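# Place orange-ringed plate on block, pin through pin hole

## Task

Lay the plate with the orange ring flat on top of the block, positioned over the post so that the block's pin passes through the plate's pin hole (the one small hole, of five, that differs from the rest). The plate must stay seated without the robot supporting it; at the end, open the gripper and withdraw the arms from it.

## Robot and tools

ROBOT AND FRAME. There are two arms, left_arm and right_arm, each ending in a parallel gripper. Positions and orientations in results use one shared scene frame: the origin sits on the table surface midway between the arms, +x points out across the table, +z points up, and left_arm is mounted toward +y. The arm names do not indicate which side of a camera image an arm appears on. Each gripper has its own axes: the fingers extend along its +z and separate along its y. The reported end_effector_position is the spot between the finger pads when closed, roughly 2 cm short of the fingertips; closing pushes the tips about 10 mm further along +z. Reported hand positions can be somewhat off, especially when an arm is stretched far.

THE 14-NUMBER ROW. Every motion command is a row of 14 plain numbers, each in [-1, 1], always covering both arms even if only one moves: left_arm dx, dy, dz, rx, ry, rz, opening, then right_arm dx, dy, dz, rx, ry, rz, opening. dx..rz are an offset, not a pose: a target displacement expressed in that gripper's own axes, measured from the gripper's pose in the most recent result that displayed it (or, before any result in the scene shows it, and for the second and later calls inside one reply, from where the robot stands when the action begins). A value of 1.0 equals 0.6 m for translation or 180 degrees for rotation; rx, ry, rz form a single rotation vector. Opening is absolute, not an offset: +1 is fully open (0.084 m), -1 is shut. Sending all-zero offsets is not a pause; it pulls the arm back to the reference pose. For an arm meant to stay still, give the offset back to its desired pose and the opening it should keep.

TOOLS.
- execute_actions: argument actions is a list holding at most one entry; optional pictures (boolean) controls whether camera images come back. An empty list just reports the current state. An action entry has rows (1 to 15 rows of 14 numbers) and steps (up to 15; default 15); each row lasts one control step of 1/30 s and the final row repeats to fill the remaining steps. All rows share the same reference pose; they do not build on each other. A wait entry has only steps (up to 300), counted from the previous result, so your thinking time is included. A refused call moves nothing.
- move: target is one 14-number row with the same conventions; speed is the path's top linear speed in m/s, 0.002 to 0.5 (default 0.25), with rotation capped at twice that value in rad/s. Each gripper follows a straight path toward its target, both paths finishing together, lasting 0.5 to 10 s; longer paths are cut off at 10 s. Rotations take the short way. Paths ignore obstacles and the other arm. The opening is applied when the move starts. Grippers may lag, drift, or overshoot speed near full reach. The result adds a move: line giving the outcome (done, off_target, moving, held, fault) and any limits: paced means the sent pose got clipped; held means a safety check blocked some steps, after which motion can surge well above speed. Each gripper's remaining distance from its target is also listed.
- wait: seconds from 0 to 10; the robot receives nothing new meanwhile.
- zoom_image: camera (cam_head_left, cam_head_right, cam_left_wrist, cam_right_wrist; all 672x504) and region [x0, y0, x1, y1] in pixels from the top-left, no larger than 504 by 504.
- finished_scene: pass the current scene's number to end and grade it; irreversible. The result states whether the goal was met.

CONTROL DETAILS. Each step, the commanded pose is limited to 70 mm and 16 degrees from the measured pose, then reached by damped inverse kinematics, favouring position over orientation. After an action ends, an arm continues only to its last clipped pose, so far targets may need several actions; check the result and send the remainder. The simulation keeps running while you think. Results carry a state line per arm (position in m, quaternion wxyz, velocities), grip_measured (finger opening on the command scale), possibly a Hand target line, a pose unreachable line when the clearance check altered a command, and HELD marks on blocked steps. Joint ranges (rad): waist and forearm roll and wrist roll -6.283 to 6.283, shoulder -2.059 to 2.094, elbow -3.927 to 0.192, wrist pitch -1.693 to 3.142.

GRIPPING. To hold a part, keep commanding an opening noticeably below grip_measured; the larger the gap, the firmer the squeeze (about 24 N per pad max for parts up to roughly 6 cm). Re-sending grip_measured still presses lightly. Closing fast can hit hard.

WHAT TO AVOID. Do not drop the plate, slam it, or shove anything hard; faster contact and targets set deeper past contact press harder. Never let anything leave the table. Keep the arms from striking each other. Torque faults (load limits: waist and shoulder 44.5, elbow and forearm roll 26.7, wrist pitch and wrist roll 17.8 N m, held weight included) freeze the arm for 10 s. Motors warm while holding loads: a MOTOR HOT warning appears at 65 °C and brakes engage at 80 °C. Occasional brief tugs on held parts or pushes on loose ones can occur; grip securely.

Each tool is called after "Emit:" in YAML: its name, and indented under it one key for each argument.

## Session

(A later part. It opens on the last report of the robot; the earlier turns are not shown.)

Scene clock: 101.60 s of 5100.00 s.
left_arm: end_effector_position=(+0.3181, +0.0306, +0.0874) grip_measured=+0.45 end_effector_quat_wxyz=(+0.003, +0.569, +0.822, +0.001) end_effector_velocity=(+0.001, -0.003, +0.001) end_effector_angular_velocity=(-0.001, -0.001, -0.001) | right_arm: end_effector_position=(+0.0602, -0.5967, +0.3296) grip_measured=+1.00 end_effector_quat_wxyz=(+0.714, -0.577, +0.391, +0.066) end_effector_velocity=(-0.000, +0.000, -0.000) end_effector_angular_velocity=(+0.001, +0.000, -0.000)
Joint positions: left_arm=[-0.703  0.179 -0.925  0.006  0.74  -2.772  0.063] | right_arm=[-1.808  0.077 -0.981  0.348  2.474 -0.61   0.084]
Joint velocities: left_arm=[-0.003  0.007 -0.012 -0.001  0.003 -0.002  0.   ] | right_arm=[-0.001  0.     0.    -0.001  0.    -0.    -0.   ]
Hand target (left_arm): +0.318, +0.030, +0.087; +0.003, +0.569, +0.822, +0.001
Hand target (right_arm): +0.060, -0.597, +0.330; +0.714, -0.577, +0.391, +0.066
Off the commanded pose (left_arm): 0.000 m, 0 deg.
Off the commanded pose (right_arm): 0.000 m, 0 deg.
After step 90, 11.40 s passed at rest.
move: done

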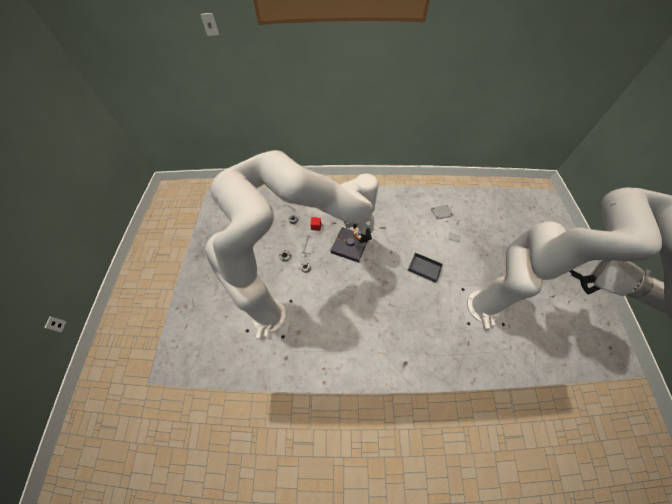

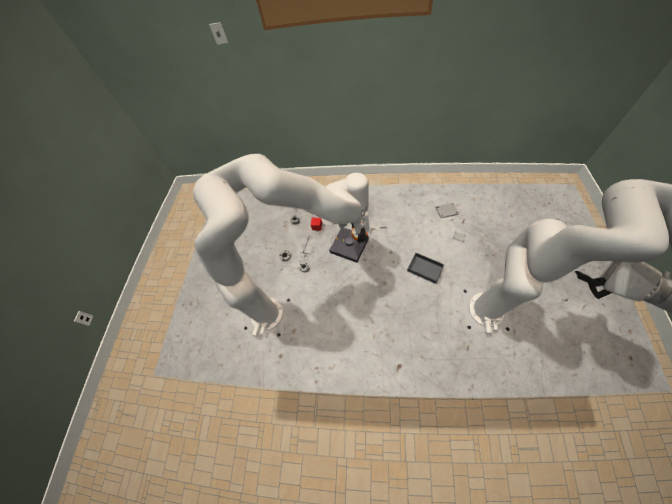

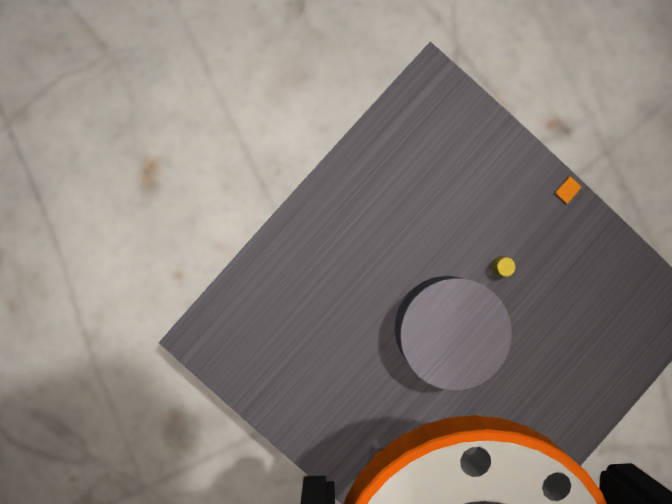

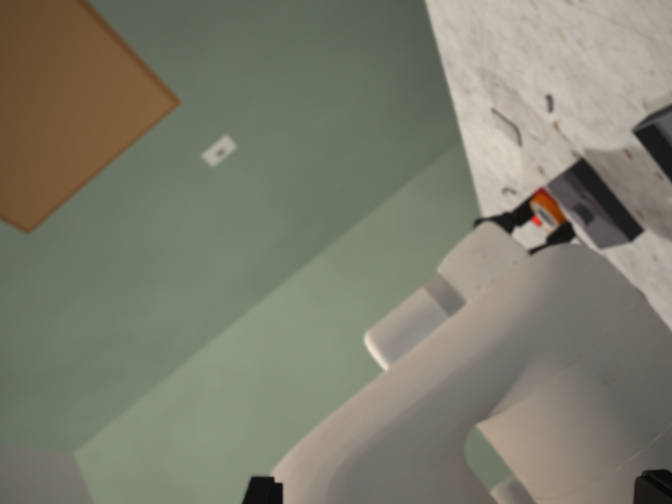

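Emit:
move:
  target: [0.0809, 0.0002, 0.03, 0, 0, 0.0083, -0.3, 0, 0, 0, 0, 0, 0, 1]
  speed: 0.1

Scene clock: 121.73 s of 5100.00 s.
left_arm: end_effector_position=(+0.3014, +0.0754, +0.0695) grip_measured=+0.45 end_effector_quat_wxyz=(+0.004, +0.580, +0.815, +0.001) end_effector_velocity=(-0.002, +0.004, -0.002) end_effector_angular_velocity=(+0.001, +0.001, -0.001) | right_arm: end_effector_position=(+0.0602, -0.5967, +0.3296) grip_measured=+1.00 end_effector_quat_wxyz=(+0.714, -0.577, +0.391, +0.066) end_effector_velocity=(-0.000, -0.000, +0.000) end_effector_angular_velocity=(-0.001, -0.001, -0.003)
Joint positions: left_arm=[-0.661  0.09  -0.743  0.007  0.646 -2.705  0.063] | right_arm=[-1.808  0.077 -0.981  0.348  2.474 -0.61   0.084]
Joint velocities: left_arm=[ 0.004 -0.005  0.014 -0.001 -0.008  0.006 -0.   ] | right_arm=[-0.002 -0.    -0.001  0.001 -0.     0.     0.   ]
Hand target (left_arm): +0.301, +0.076, +0.069; +0.003, +0.580, +0.815, +0.001
Hand target (right_arm): +0.060, -0.597, +0.330; +0.714, -0.577, +0.391, +0.066
Off the commanded pose (left_arm): 0.001 m, 0 deg.
Off the commanded pose (right_arm): 0.000 m, 0 deg.
After step 90, 16.27 s passed at rest.
move: done

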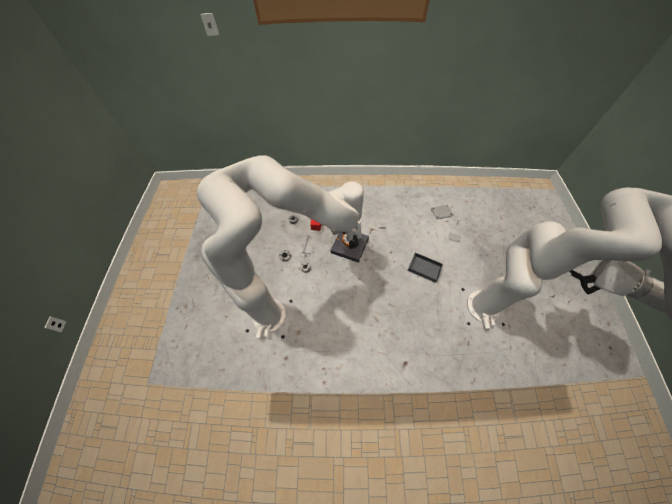

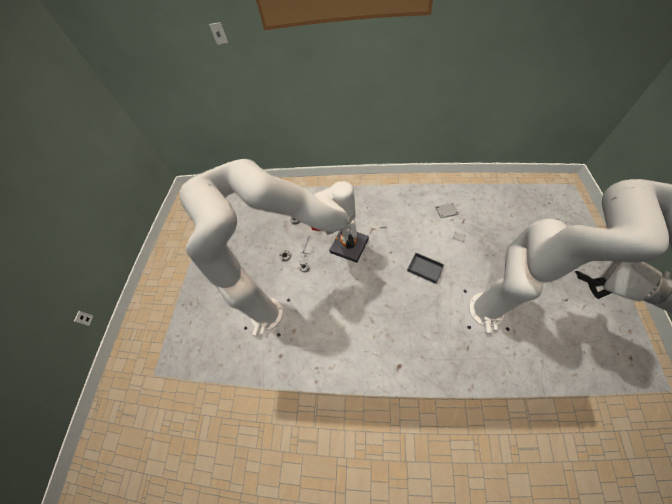

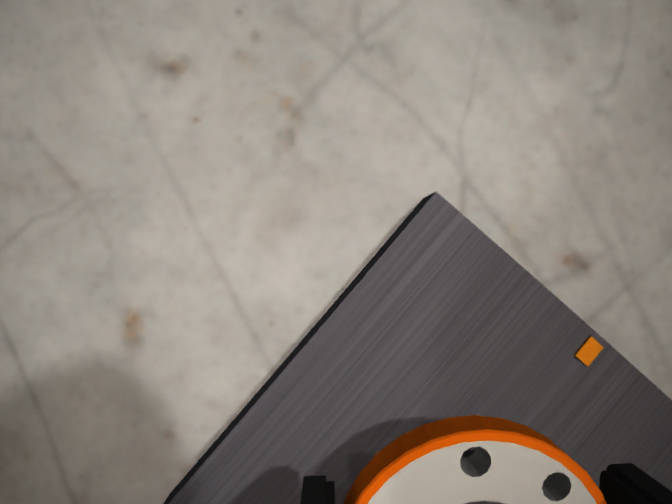

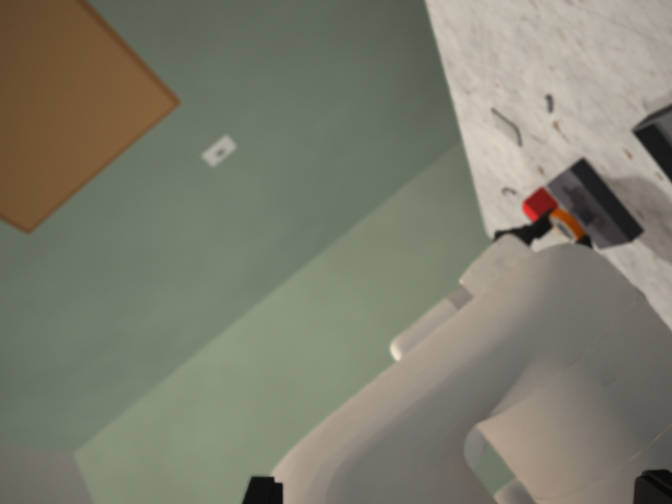

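Emit:
move:
  target: [0.0012, 0.0007, 0.025, 0, 0, 0, -0.3, 0, 0, 0, 0, 0, 0, 1]
  speed: 0.02

Scene clock: 127.40 s of 5100.00 s.
left_arm: end_effector_position=(+0.3022, +0.0756, +0.0562) grip_measured=+0.45 end_effector_quat_wxyz=(+0.005, +0.580, +0.815, +0.001) end_effector_velocity=(+0.000, -0.000, -0.001) end_effector_angular_velocity=(-0.001, -0.001, -0.000) | right_arm: end_effector_position=(+0.0602, -0.5967, +0.3296) grip_measured=+1.00 end_effector_quat_wxyz=(+0.714, -0.577, +0.391, +0.066) end_effector_velocity=(-0.000, +0.000, +0.000) end_effector_angular_velocity=(+0.001, +0.001, -0.000)
Joint positions: left_arm=[-0.659  0.123 -0.735  0.007  0.603 -2.704  0.063] | right_arm=[-1.808  0.077 -0.981  0.348  2.474 -0.61   0.084]
Joint velocities: left_arm=[-0.     0.002  0.002  0.    -0.006 -0.     0.   ] | right_arm=[-0.001 -0.     0.    -0.001  0.     0.    -0.   ]
Hand target (left_arm): +0.302, +0.076, +0.055; +0.004, +0.580, +0.815, +0.001
Hand target (right_arm): +0.060, -0.597, +0.330; +0.714, -0.577, +0.391, +0.066
Off the commanded pose (left_arm): 0.002 m, 0 deg.
Off the commanded pose (right_arm): 0.000 m, 0 deg.
After step 90, 1.70 s passed at rest.
move: done

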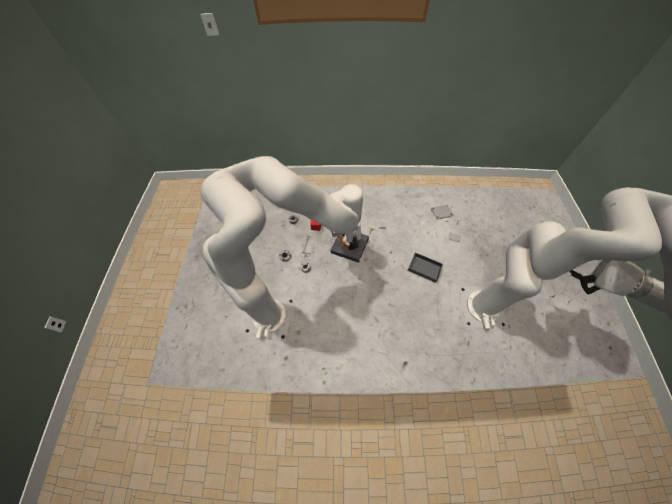

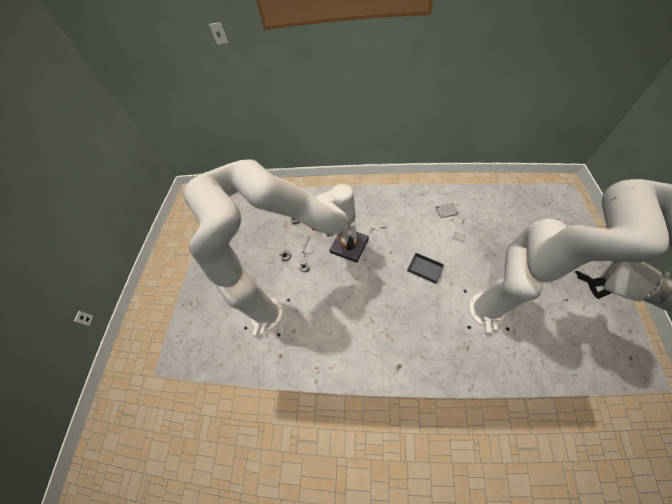

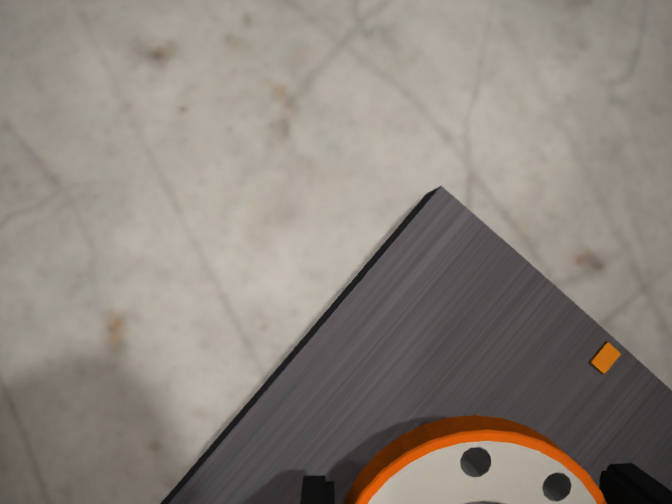

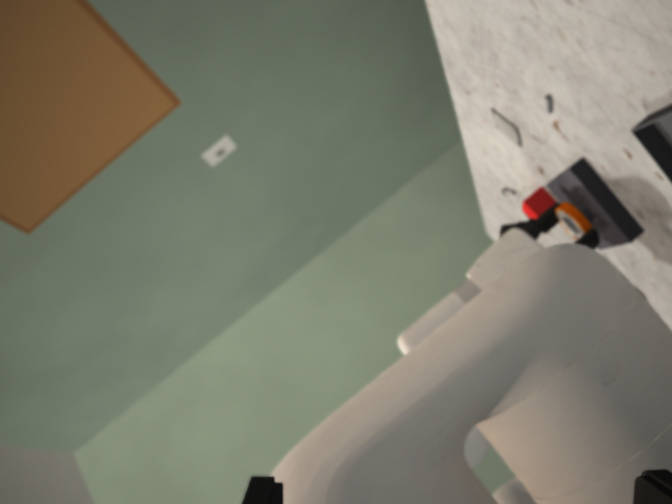

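Emit:
move:
  target: [0.0025, -0.0007, 0.003, 0, 0, 0, -0.3, 0, 0, 0, 0, 0, 0, 1]
  speed: 0.002

Scene clock: 134.53 s of 5100.00 s.
left_arm: end_effector_position=(+0.3016, +0.0765, +0.0546) grip_measured=+0.46 end_effector_quat_wxyz=(+0.005, +0.580, +0.815, +0.001) end_effector_velocity=(-0.000, +0.000, +0.000) end_effector_angular_velocity=(-0.000, +0.000, -0.001) | right_arm: end_effector_position=(+0.0602, -0.5967, +0.3296) grip_measured=+1.00 end_effector_quat_wxyz=(+0.714, -0.577, +0.391, +0.066) end_effector_velocity=(-0.000, -0.000, +0.000) end_effector_angular_velocity=(-0.001, +0.000, +0.000)
Joint positions: left_arm=[-0.659  0.124 -0.73   0.007  0.595 -2.703  0.063] | right_arm=[-1.808  0.077 -0.981  0.348  2.474 -0.61   0.084]
Joint velocities: left_arm=[-0.    -0.001  0.001 -0.001  0.     0.001 -0.   ] | right_arm=[-0.     0.    -0.001 -0.001  0.    -0.001  0.   ]
Hand target (left_arm): +0.301, +0.077, +0.054; +0.005, +0.580, +0.815, +0.001
Hand target (right_arm): +0.060, -0.597, +0.330; +0.714, -0.577, +0.391, +0.066
Off the commanded pose (left_arm): 0.000 m, 0 deg.
Off the commanded pose (right_arm): 0.000 m, 0 deg.
After step 90, 3.37 s passed at rest.
move: done

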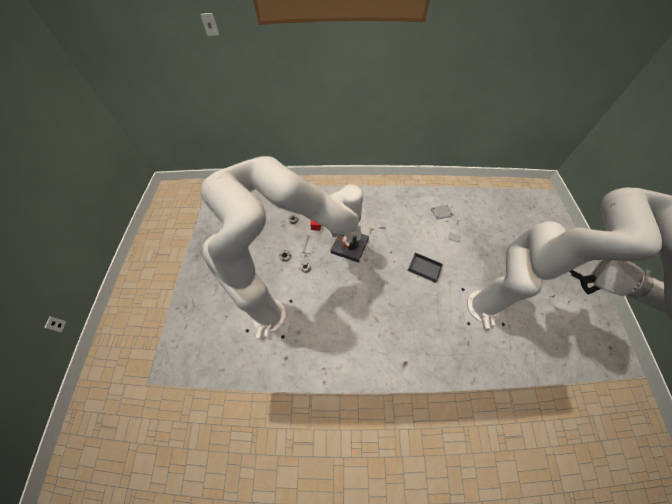

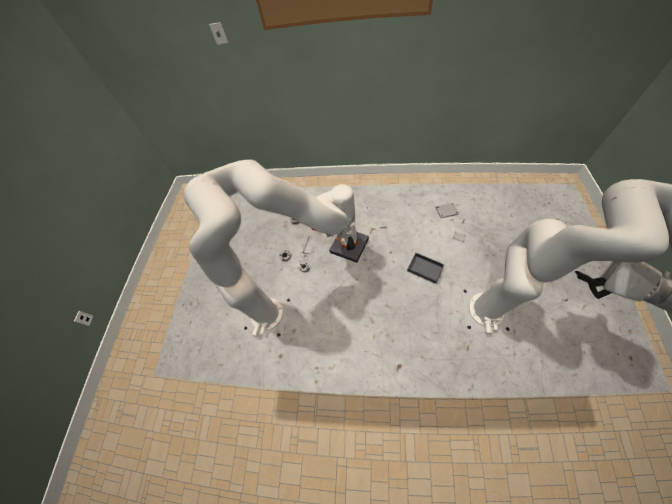

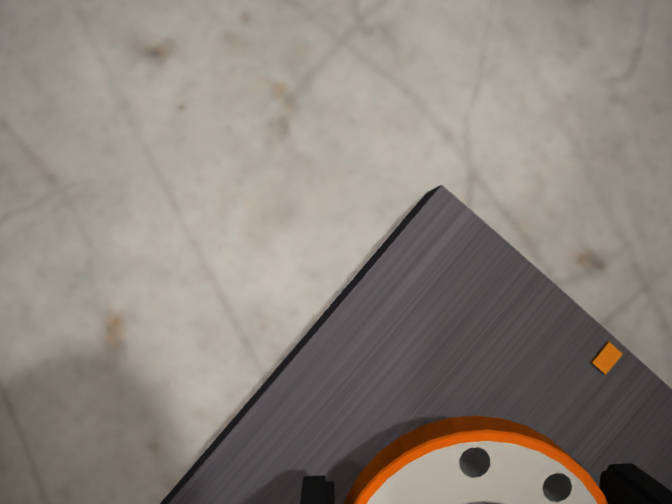

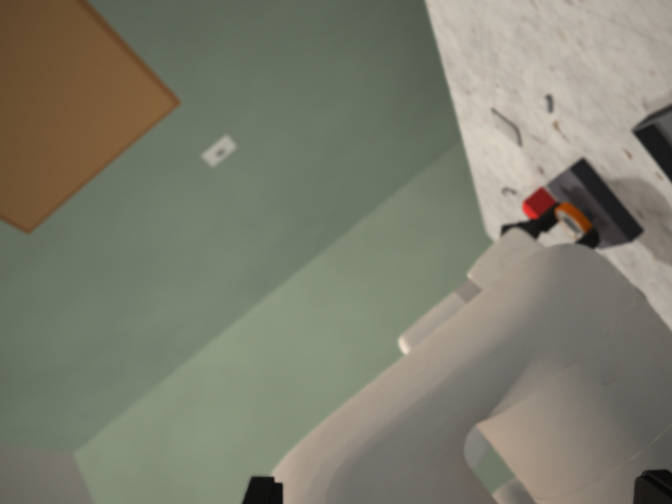

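Emit:
move:
  target: [0, 0, 0.008, 0, 0, 0, -0.3, 0, 0, 0, 0, 0, 0, 1]
  speed: 0.005

Scene clock: 138.20 s of 5100.00 s.
left_arm: end_effector_position=(+0.3010, +0.0769, +0.0494) grip_measured=+0.47 end_effector_quat_wxyz=(+0.004, +0.580, +0.815, +0.001) end_effector_velocity=(+0.000, +0.001, -0.000) end_effector_angular_velocity=(+0.001, +0.000, +0.002) | right_arm: end_effector_position=(+0.0602, -0.5967, +0.3296) grip_measured=+1.00 end_effector_quat_wxyz=(+0.714, -0.577, +0.391, +0.066) end_effector_velocity=(-0.000, +0.000, -0.000) end_effector_angular_velocity=(+0.001, +0.001, -0.002)
Joint positions: left_arm=[-0.659  0.137 -0.727  0.007  0.582 -2.703  0.064] | right_arm=[-1.808  0.077 -0.981  0.348  2.474 -0.61   0.084]
Joint velocities: left_arm=[ 0.001  0.     0.001  0.001 -0.001 -0.001  0.   ] | right_arm=[-0.002 -0.     0.    -0.     0.     0.    -0.   ]
Hand target (left_arm): +0.302, +0.077, +0.050; +0.005, +0.580, +0.815, +0.001
Hand target (right_arm): +0.060, -0.597, +0.330; +0.714, -0.577, +0.391, +0.066
Off the commanded pose (left_arm): 0.001 m, 0 deg.
Off the commanded pose (right_arm): 0.000 m, 0 deg.
move: done

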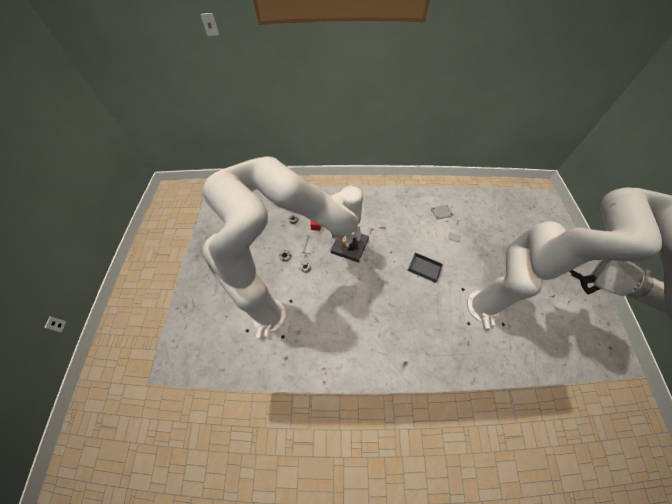

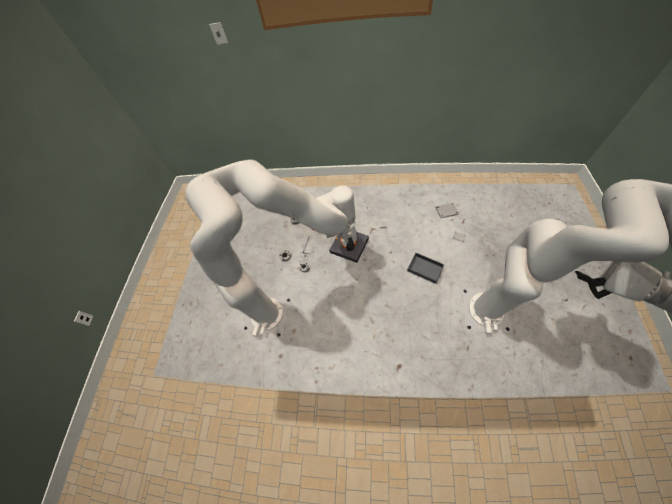

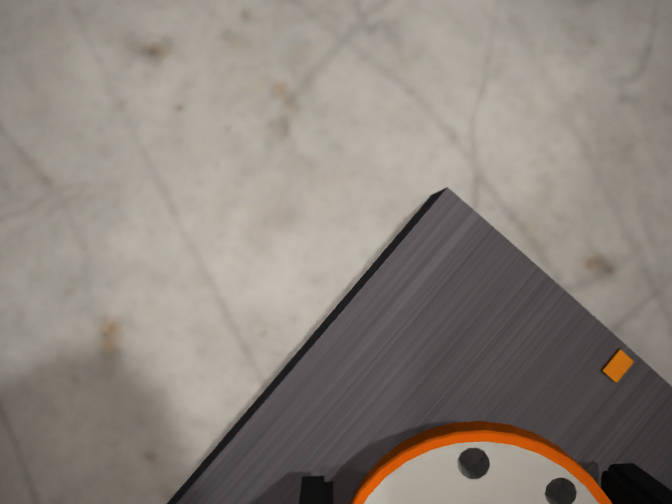

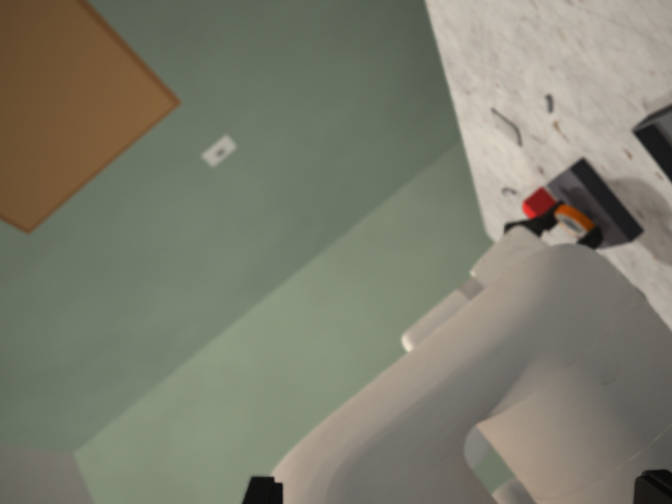

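Emit:
zoom_image:
  camera: "cam_right_wrist"
  region: [490, 150, 650, 270]

Emit:
zoom_image:
  camera: "cam_head_right"
  region: [300, 200, 400, 275]

Region (490, 150, 650, 270) of cam_right_wrist's 672x504 image, scaled by 3.150, with more detail than that image has; it fills the top 378 rows of this view, and the rest is white.

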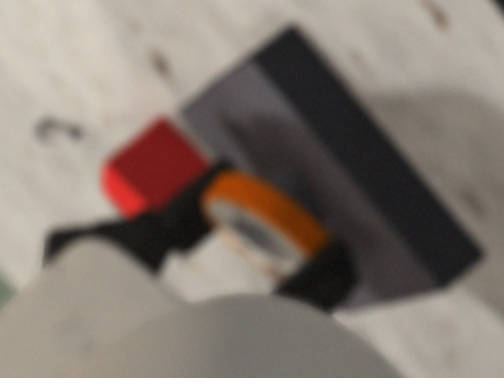

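Region (300, 200, 400, 275) of cam_head_right's 672x504 image, scaled by 5.040, with more detail than that image has; it fills the top 378 rows of this view, and the rest is white.

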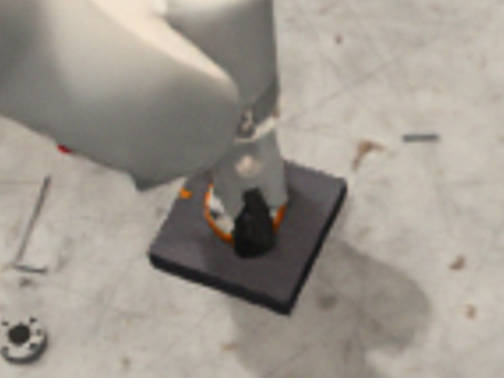

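Emit:
move:
  target: [0, 0, 0, 0, 0, 0, -0.3, 0.284, 0.283, 1.0, -0.144, -0.44, -0.724, 1]
  speed: 0.4

Scene clock: 164.23 s of 5100.00 s.
left_arm: end_effector_position=(+0.3012, +0.0768, +0.0495) grip_measured=+0.47 end_effector_quat_wxyz=(+0.005, +0.580, +0.815, +0.001) end_effector_velocity=(-0.000, +0.001, -0.001) end_effector_angular_velocity=(+0.002, +0.002, +0.001) | right_arm: end_effector_position=(+0.1095, -0.5113, +0.2938) grip_measured=+1.00 end_effector_quat_wxyz=(+0.733, -0.653, +0.191, +0.012) end_effector_velocity=(+0.000, +0.000, -0.000) end_effector_angular_velocity=(-0.000, -0.000, +0.001)
Joint positions: left_arm=[-0.659  0.136 -0.727  0.007  0.582 -2.703  0.064] | right_arm=[-1.54  -0.061 -0.663  0.344  2.341 -1.043  0.084]
Joint velocities: left_arm=[0.001 0.001 0.001 0.    0.001 0.    0.   ] | right_arm=[ 0.001 -0.     0.     0.    -0.    -0.     0.   ]
Hand target (left_arm): +0.301, +0.077, +0.049; +0.004, +0.580, +0.815, +0.001
Hand target (right_arm): +0.109, -0.511, +0.294; +0.733, -0.653, +0.191, +0.012
Off the commanded pose (left_arm): 0.000 m, 0 deg.
Off the commanded pose (right_arm): 0.542 m, 129 deg; position and orientation clipped at the last step of the last action.
After step 90, 19.27 s passed at rest.
move: held (right_arm); limits=paced,held; held on 90 of 113 steps (right_arm), including the last (right_arm)
pose unreachable (right arm): on one or more control steps of this call this arm could not follow its commanded pose, so it was not sent that pose on those steps. On the call's last step it was still not sent that pose. It may still have moved: this result reports where it is.
cause: the commanded pose would bring two parts of the arm too close to each other (its gripper and another part of the arm, with joints 2 (shoulder) to 6 (wrist roll) between them).

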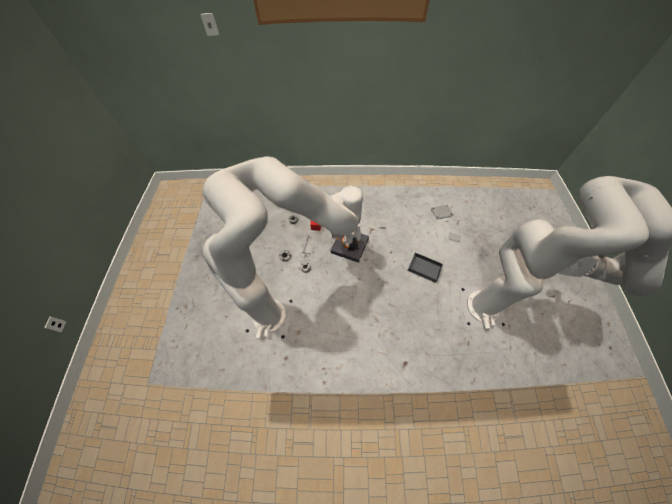

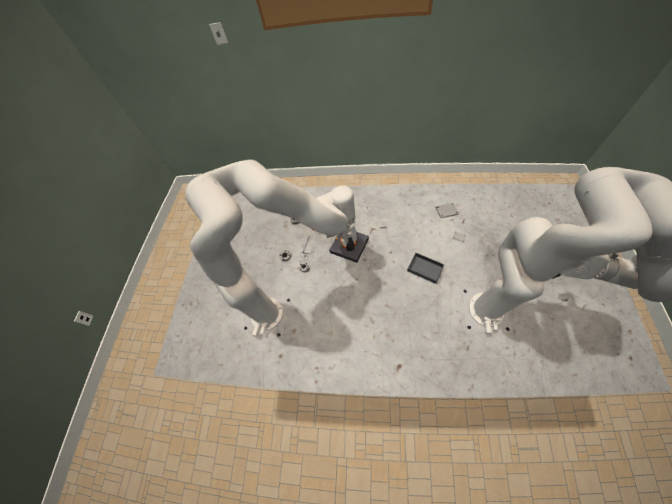

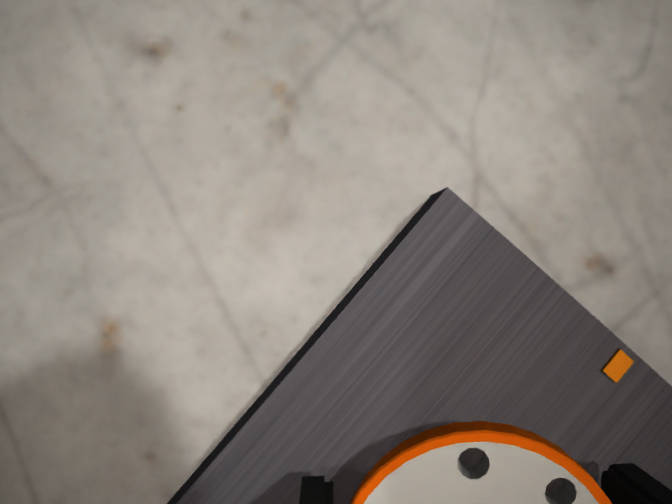

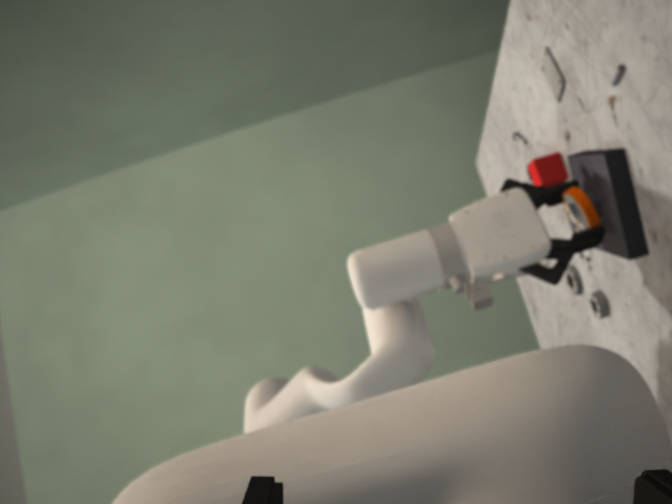

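Emit:
zoom_image:
  camera: "cam_right_wrist"
  region: [520, 140, 660, 290]

Region (520, 140, 660, 290) of cam_right_wrist's 672x504 image, scaled by 3.360, with more detail than that image has; it fills the left 470 columns of this view, and the rest is white.

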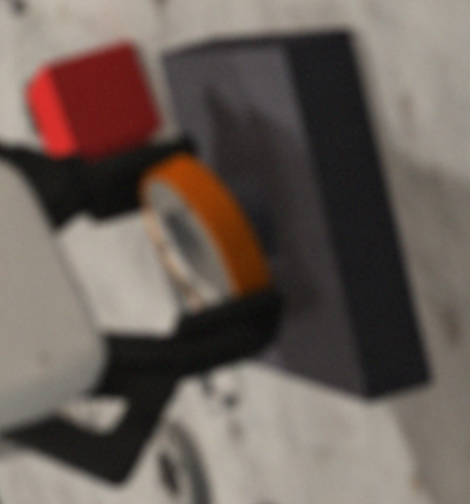

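Emit:
move:
  target: [-0.0008, 0.0025, 0.0, 0, 0, 0, -0.3, 0, 0, 0, 0, 0, 0, 1]
  speed: 0.002

Emit:
zoom_image:
  camera: "cam_right_wrist"
  region: [520, 140, 660, 290]

Scene clock: 170.77 s of 5100.00 s.
left_arm: end_effector_position=(+0.3024, +0.0773, +0.0490) grip_measured=+0.47 end_effector_quat_wxyz=(+0.004, +0.580, +0.815, +0.001) end_effector_velocity=(+0.001, +0.000, +0.000) end_effector_angular_velocity=(-0.001, +0.000, +0.003) | right_arm: end_effector_position=(+0.1095, -0.5113, +0.2938) grip_measured=+1.00 end_effector_quat_wxyz=(+0.733, -0.653, +0.191, +0.012) end_effector_velocity=(+0.000, +0.000, +0.000) end_effector_angular_velocity=(+0.000, -0.001, -0.002)
Joint positions: left_arm=[-0.656  0.14  -0.73   0.007  0.583 -2.7    0.064] | right_arm=[-1.54  -0.061 -0.663  0.344  2.341 -1.043  0.084]
Joint velocities: left_arm=[ 0.002  0.    -0.    -0.001 -0.    -0.    -0.   ] | right_arm=[-0.    -0.     0.001  0.002 -0.     0.    -0.   ]
Hand target (left_arm): +0.303, +0.077, +0.050; +0.005, +0.580, +0.815, +0.001
Hand target (right_arm): +0.109, -0.511, +0.294; +0.733, -0.653, +0.191, +0.012
Off the commanded pose (left_arm): 0.001 m, 0 deg.
Off the commanded pose (right_arm): 0.000 m, 0 deg.
After step 90, 2.47 s passed at rest.
move: done

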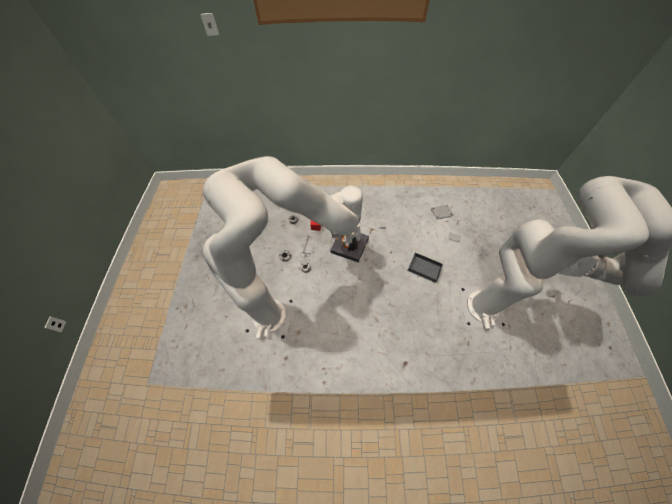

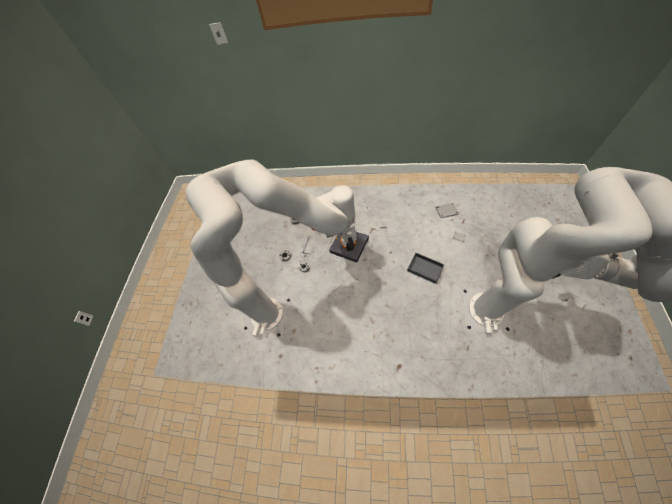

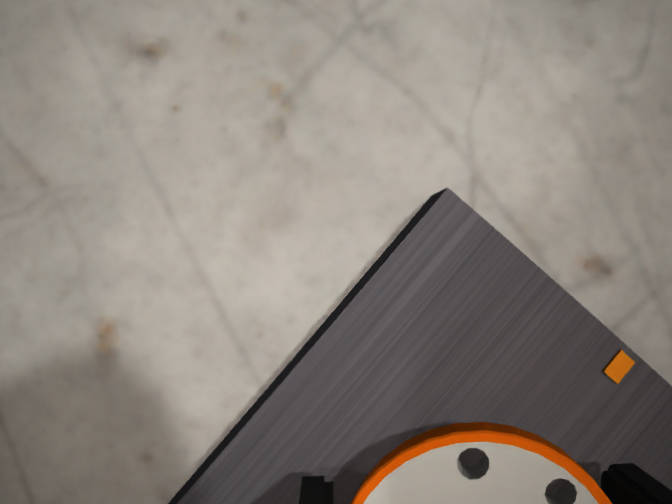

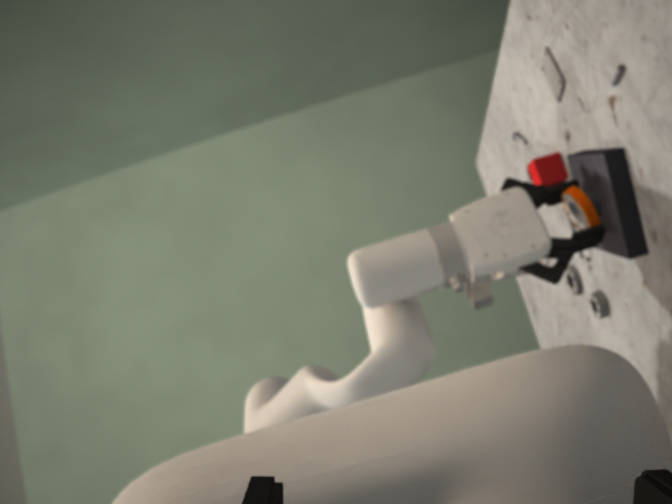

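Region (520, 140, 660, 290) of cam_right_wrist's 672x504 image, scaled by 3.360, with more detail than that image has; it fills the left 470 columns of this view, and the rest is white.

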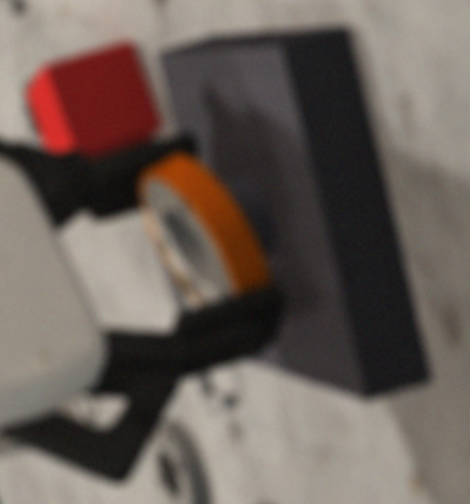

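Emit:
move:
  target: [0, 0, 0.0, 0, 0, 0, 0.62, 0, 0, 0, 0, 0, 0, 1]
  speed: 0.01

Emit:
zoom_image:
  camera: "cam_right_wrist"
  region: [520, 140, 660, 290]

Scene clock: 176.20 s of 5100.00 s.
left_arm: end_effector_position=(+0.3024, +0.0773, +0.0490) grip_measured=+0.61 end_effector_quat_wxyz=(+0.004, +0.580, +0.815, +0.001) end_effector_velocity=(-0.001, +0.000, -0.000) end_effector_angular_velocity=(+0.001, +0.001, -0.001) | right_arm: end_effector_position=(+0.1095, -0.5113, +0.2938) grip_measured=+1.00 end_effector_quat_wxyz=(+0.733, -0.653, +0.191, +0.012) end_effector_velocity=(+0.000, -0.000, +0.000) end_effector_angular_velocity=(-0.001, -0.002, -0.002)
Joint positions: left_arm=[-0.656  0.14  -0.73   0.007  0.583 -2.7    0.07 ] | right_arm=[-1.54  -0.061 -0.663  0.344  2.341 -1.043  0.084]
Joint velocities: left_arm=[-0.    -0.001  0.002  0.    -0.    -0.    -0.   ] | right_arm=[-0.    -0.    -0.     0.002  0.    -0.001 -0.   ]
Hand target (left_arm): +0.302, +0.077, +0.049; +0.004, +0.580, +0.815, +0.001
Hand target (right_arm): +0.109, -0.511, +0.294; +0.733, -0.653, +0.191, +0.012
Off the commanded pose (left_arm): 0.000 m, 0 deg.
Off the commanded pose (right_arm): 0.000 m, 0 deg.
After step 90, 1.73 s passed at rest.
move: done

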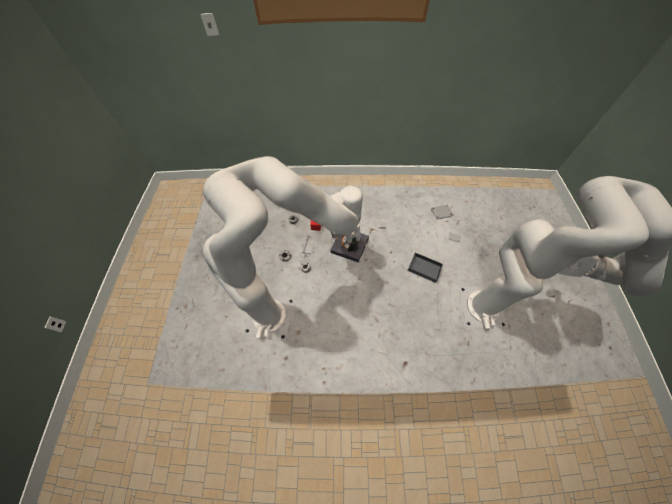

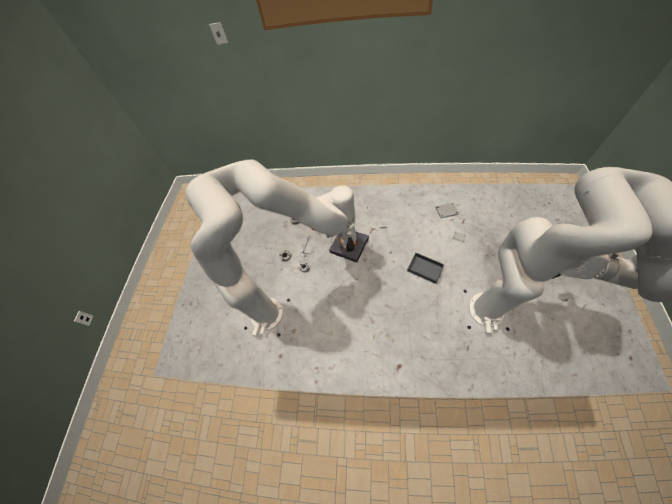

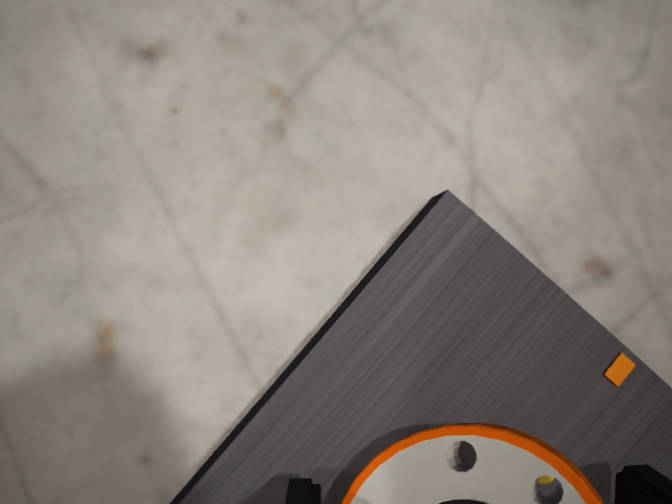

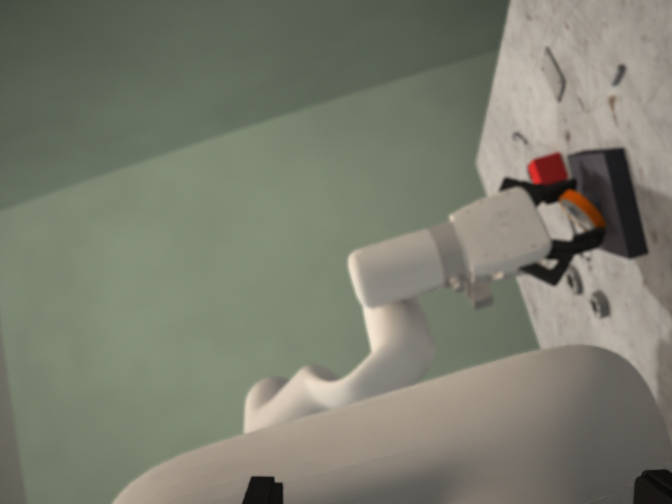

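Region (520, 140, 660, 290) of cam_right_wrist's 672x504 image, scaled by 3.360, with more detail than that image has; it fills the left 470 columns of this view, and the rest is white.

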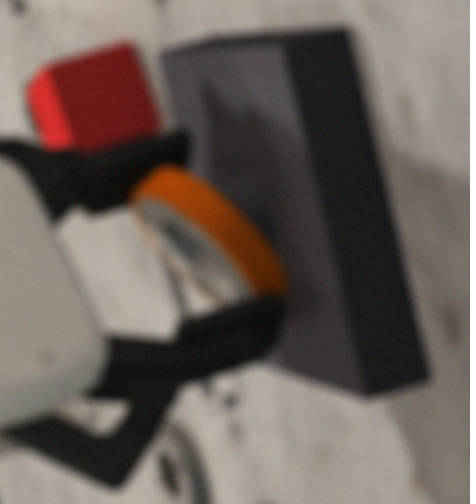

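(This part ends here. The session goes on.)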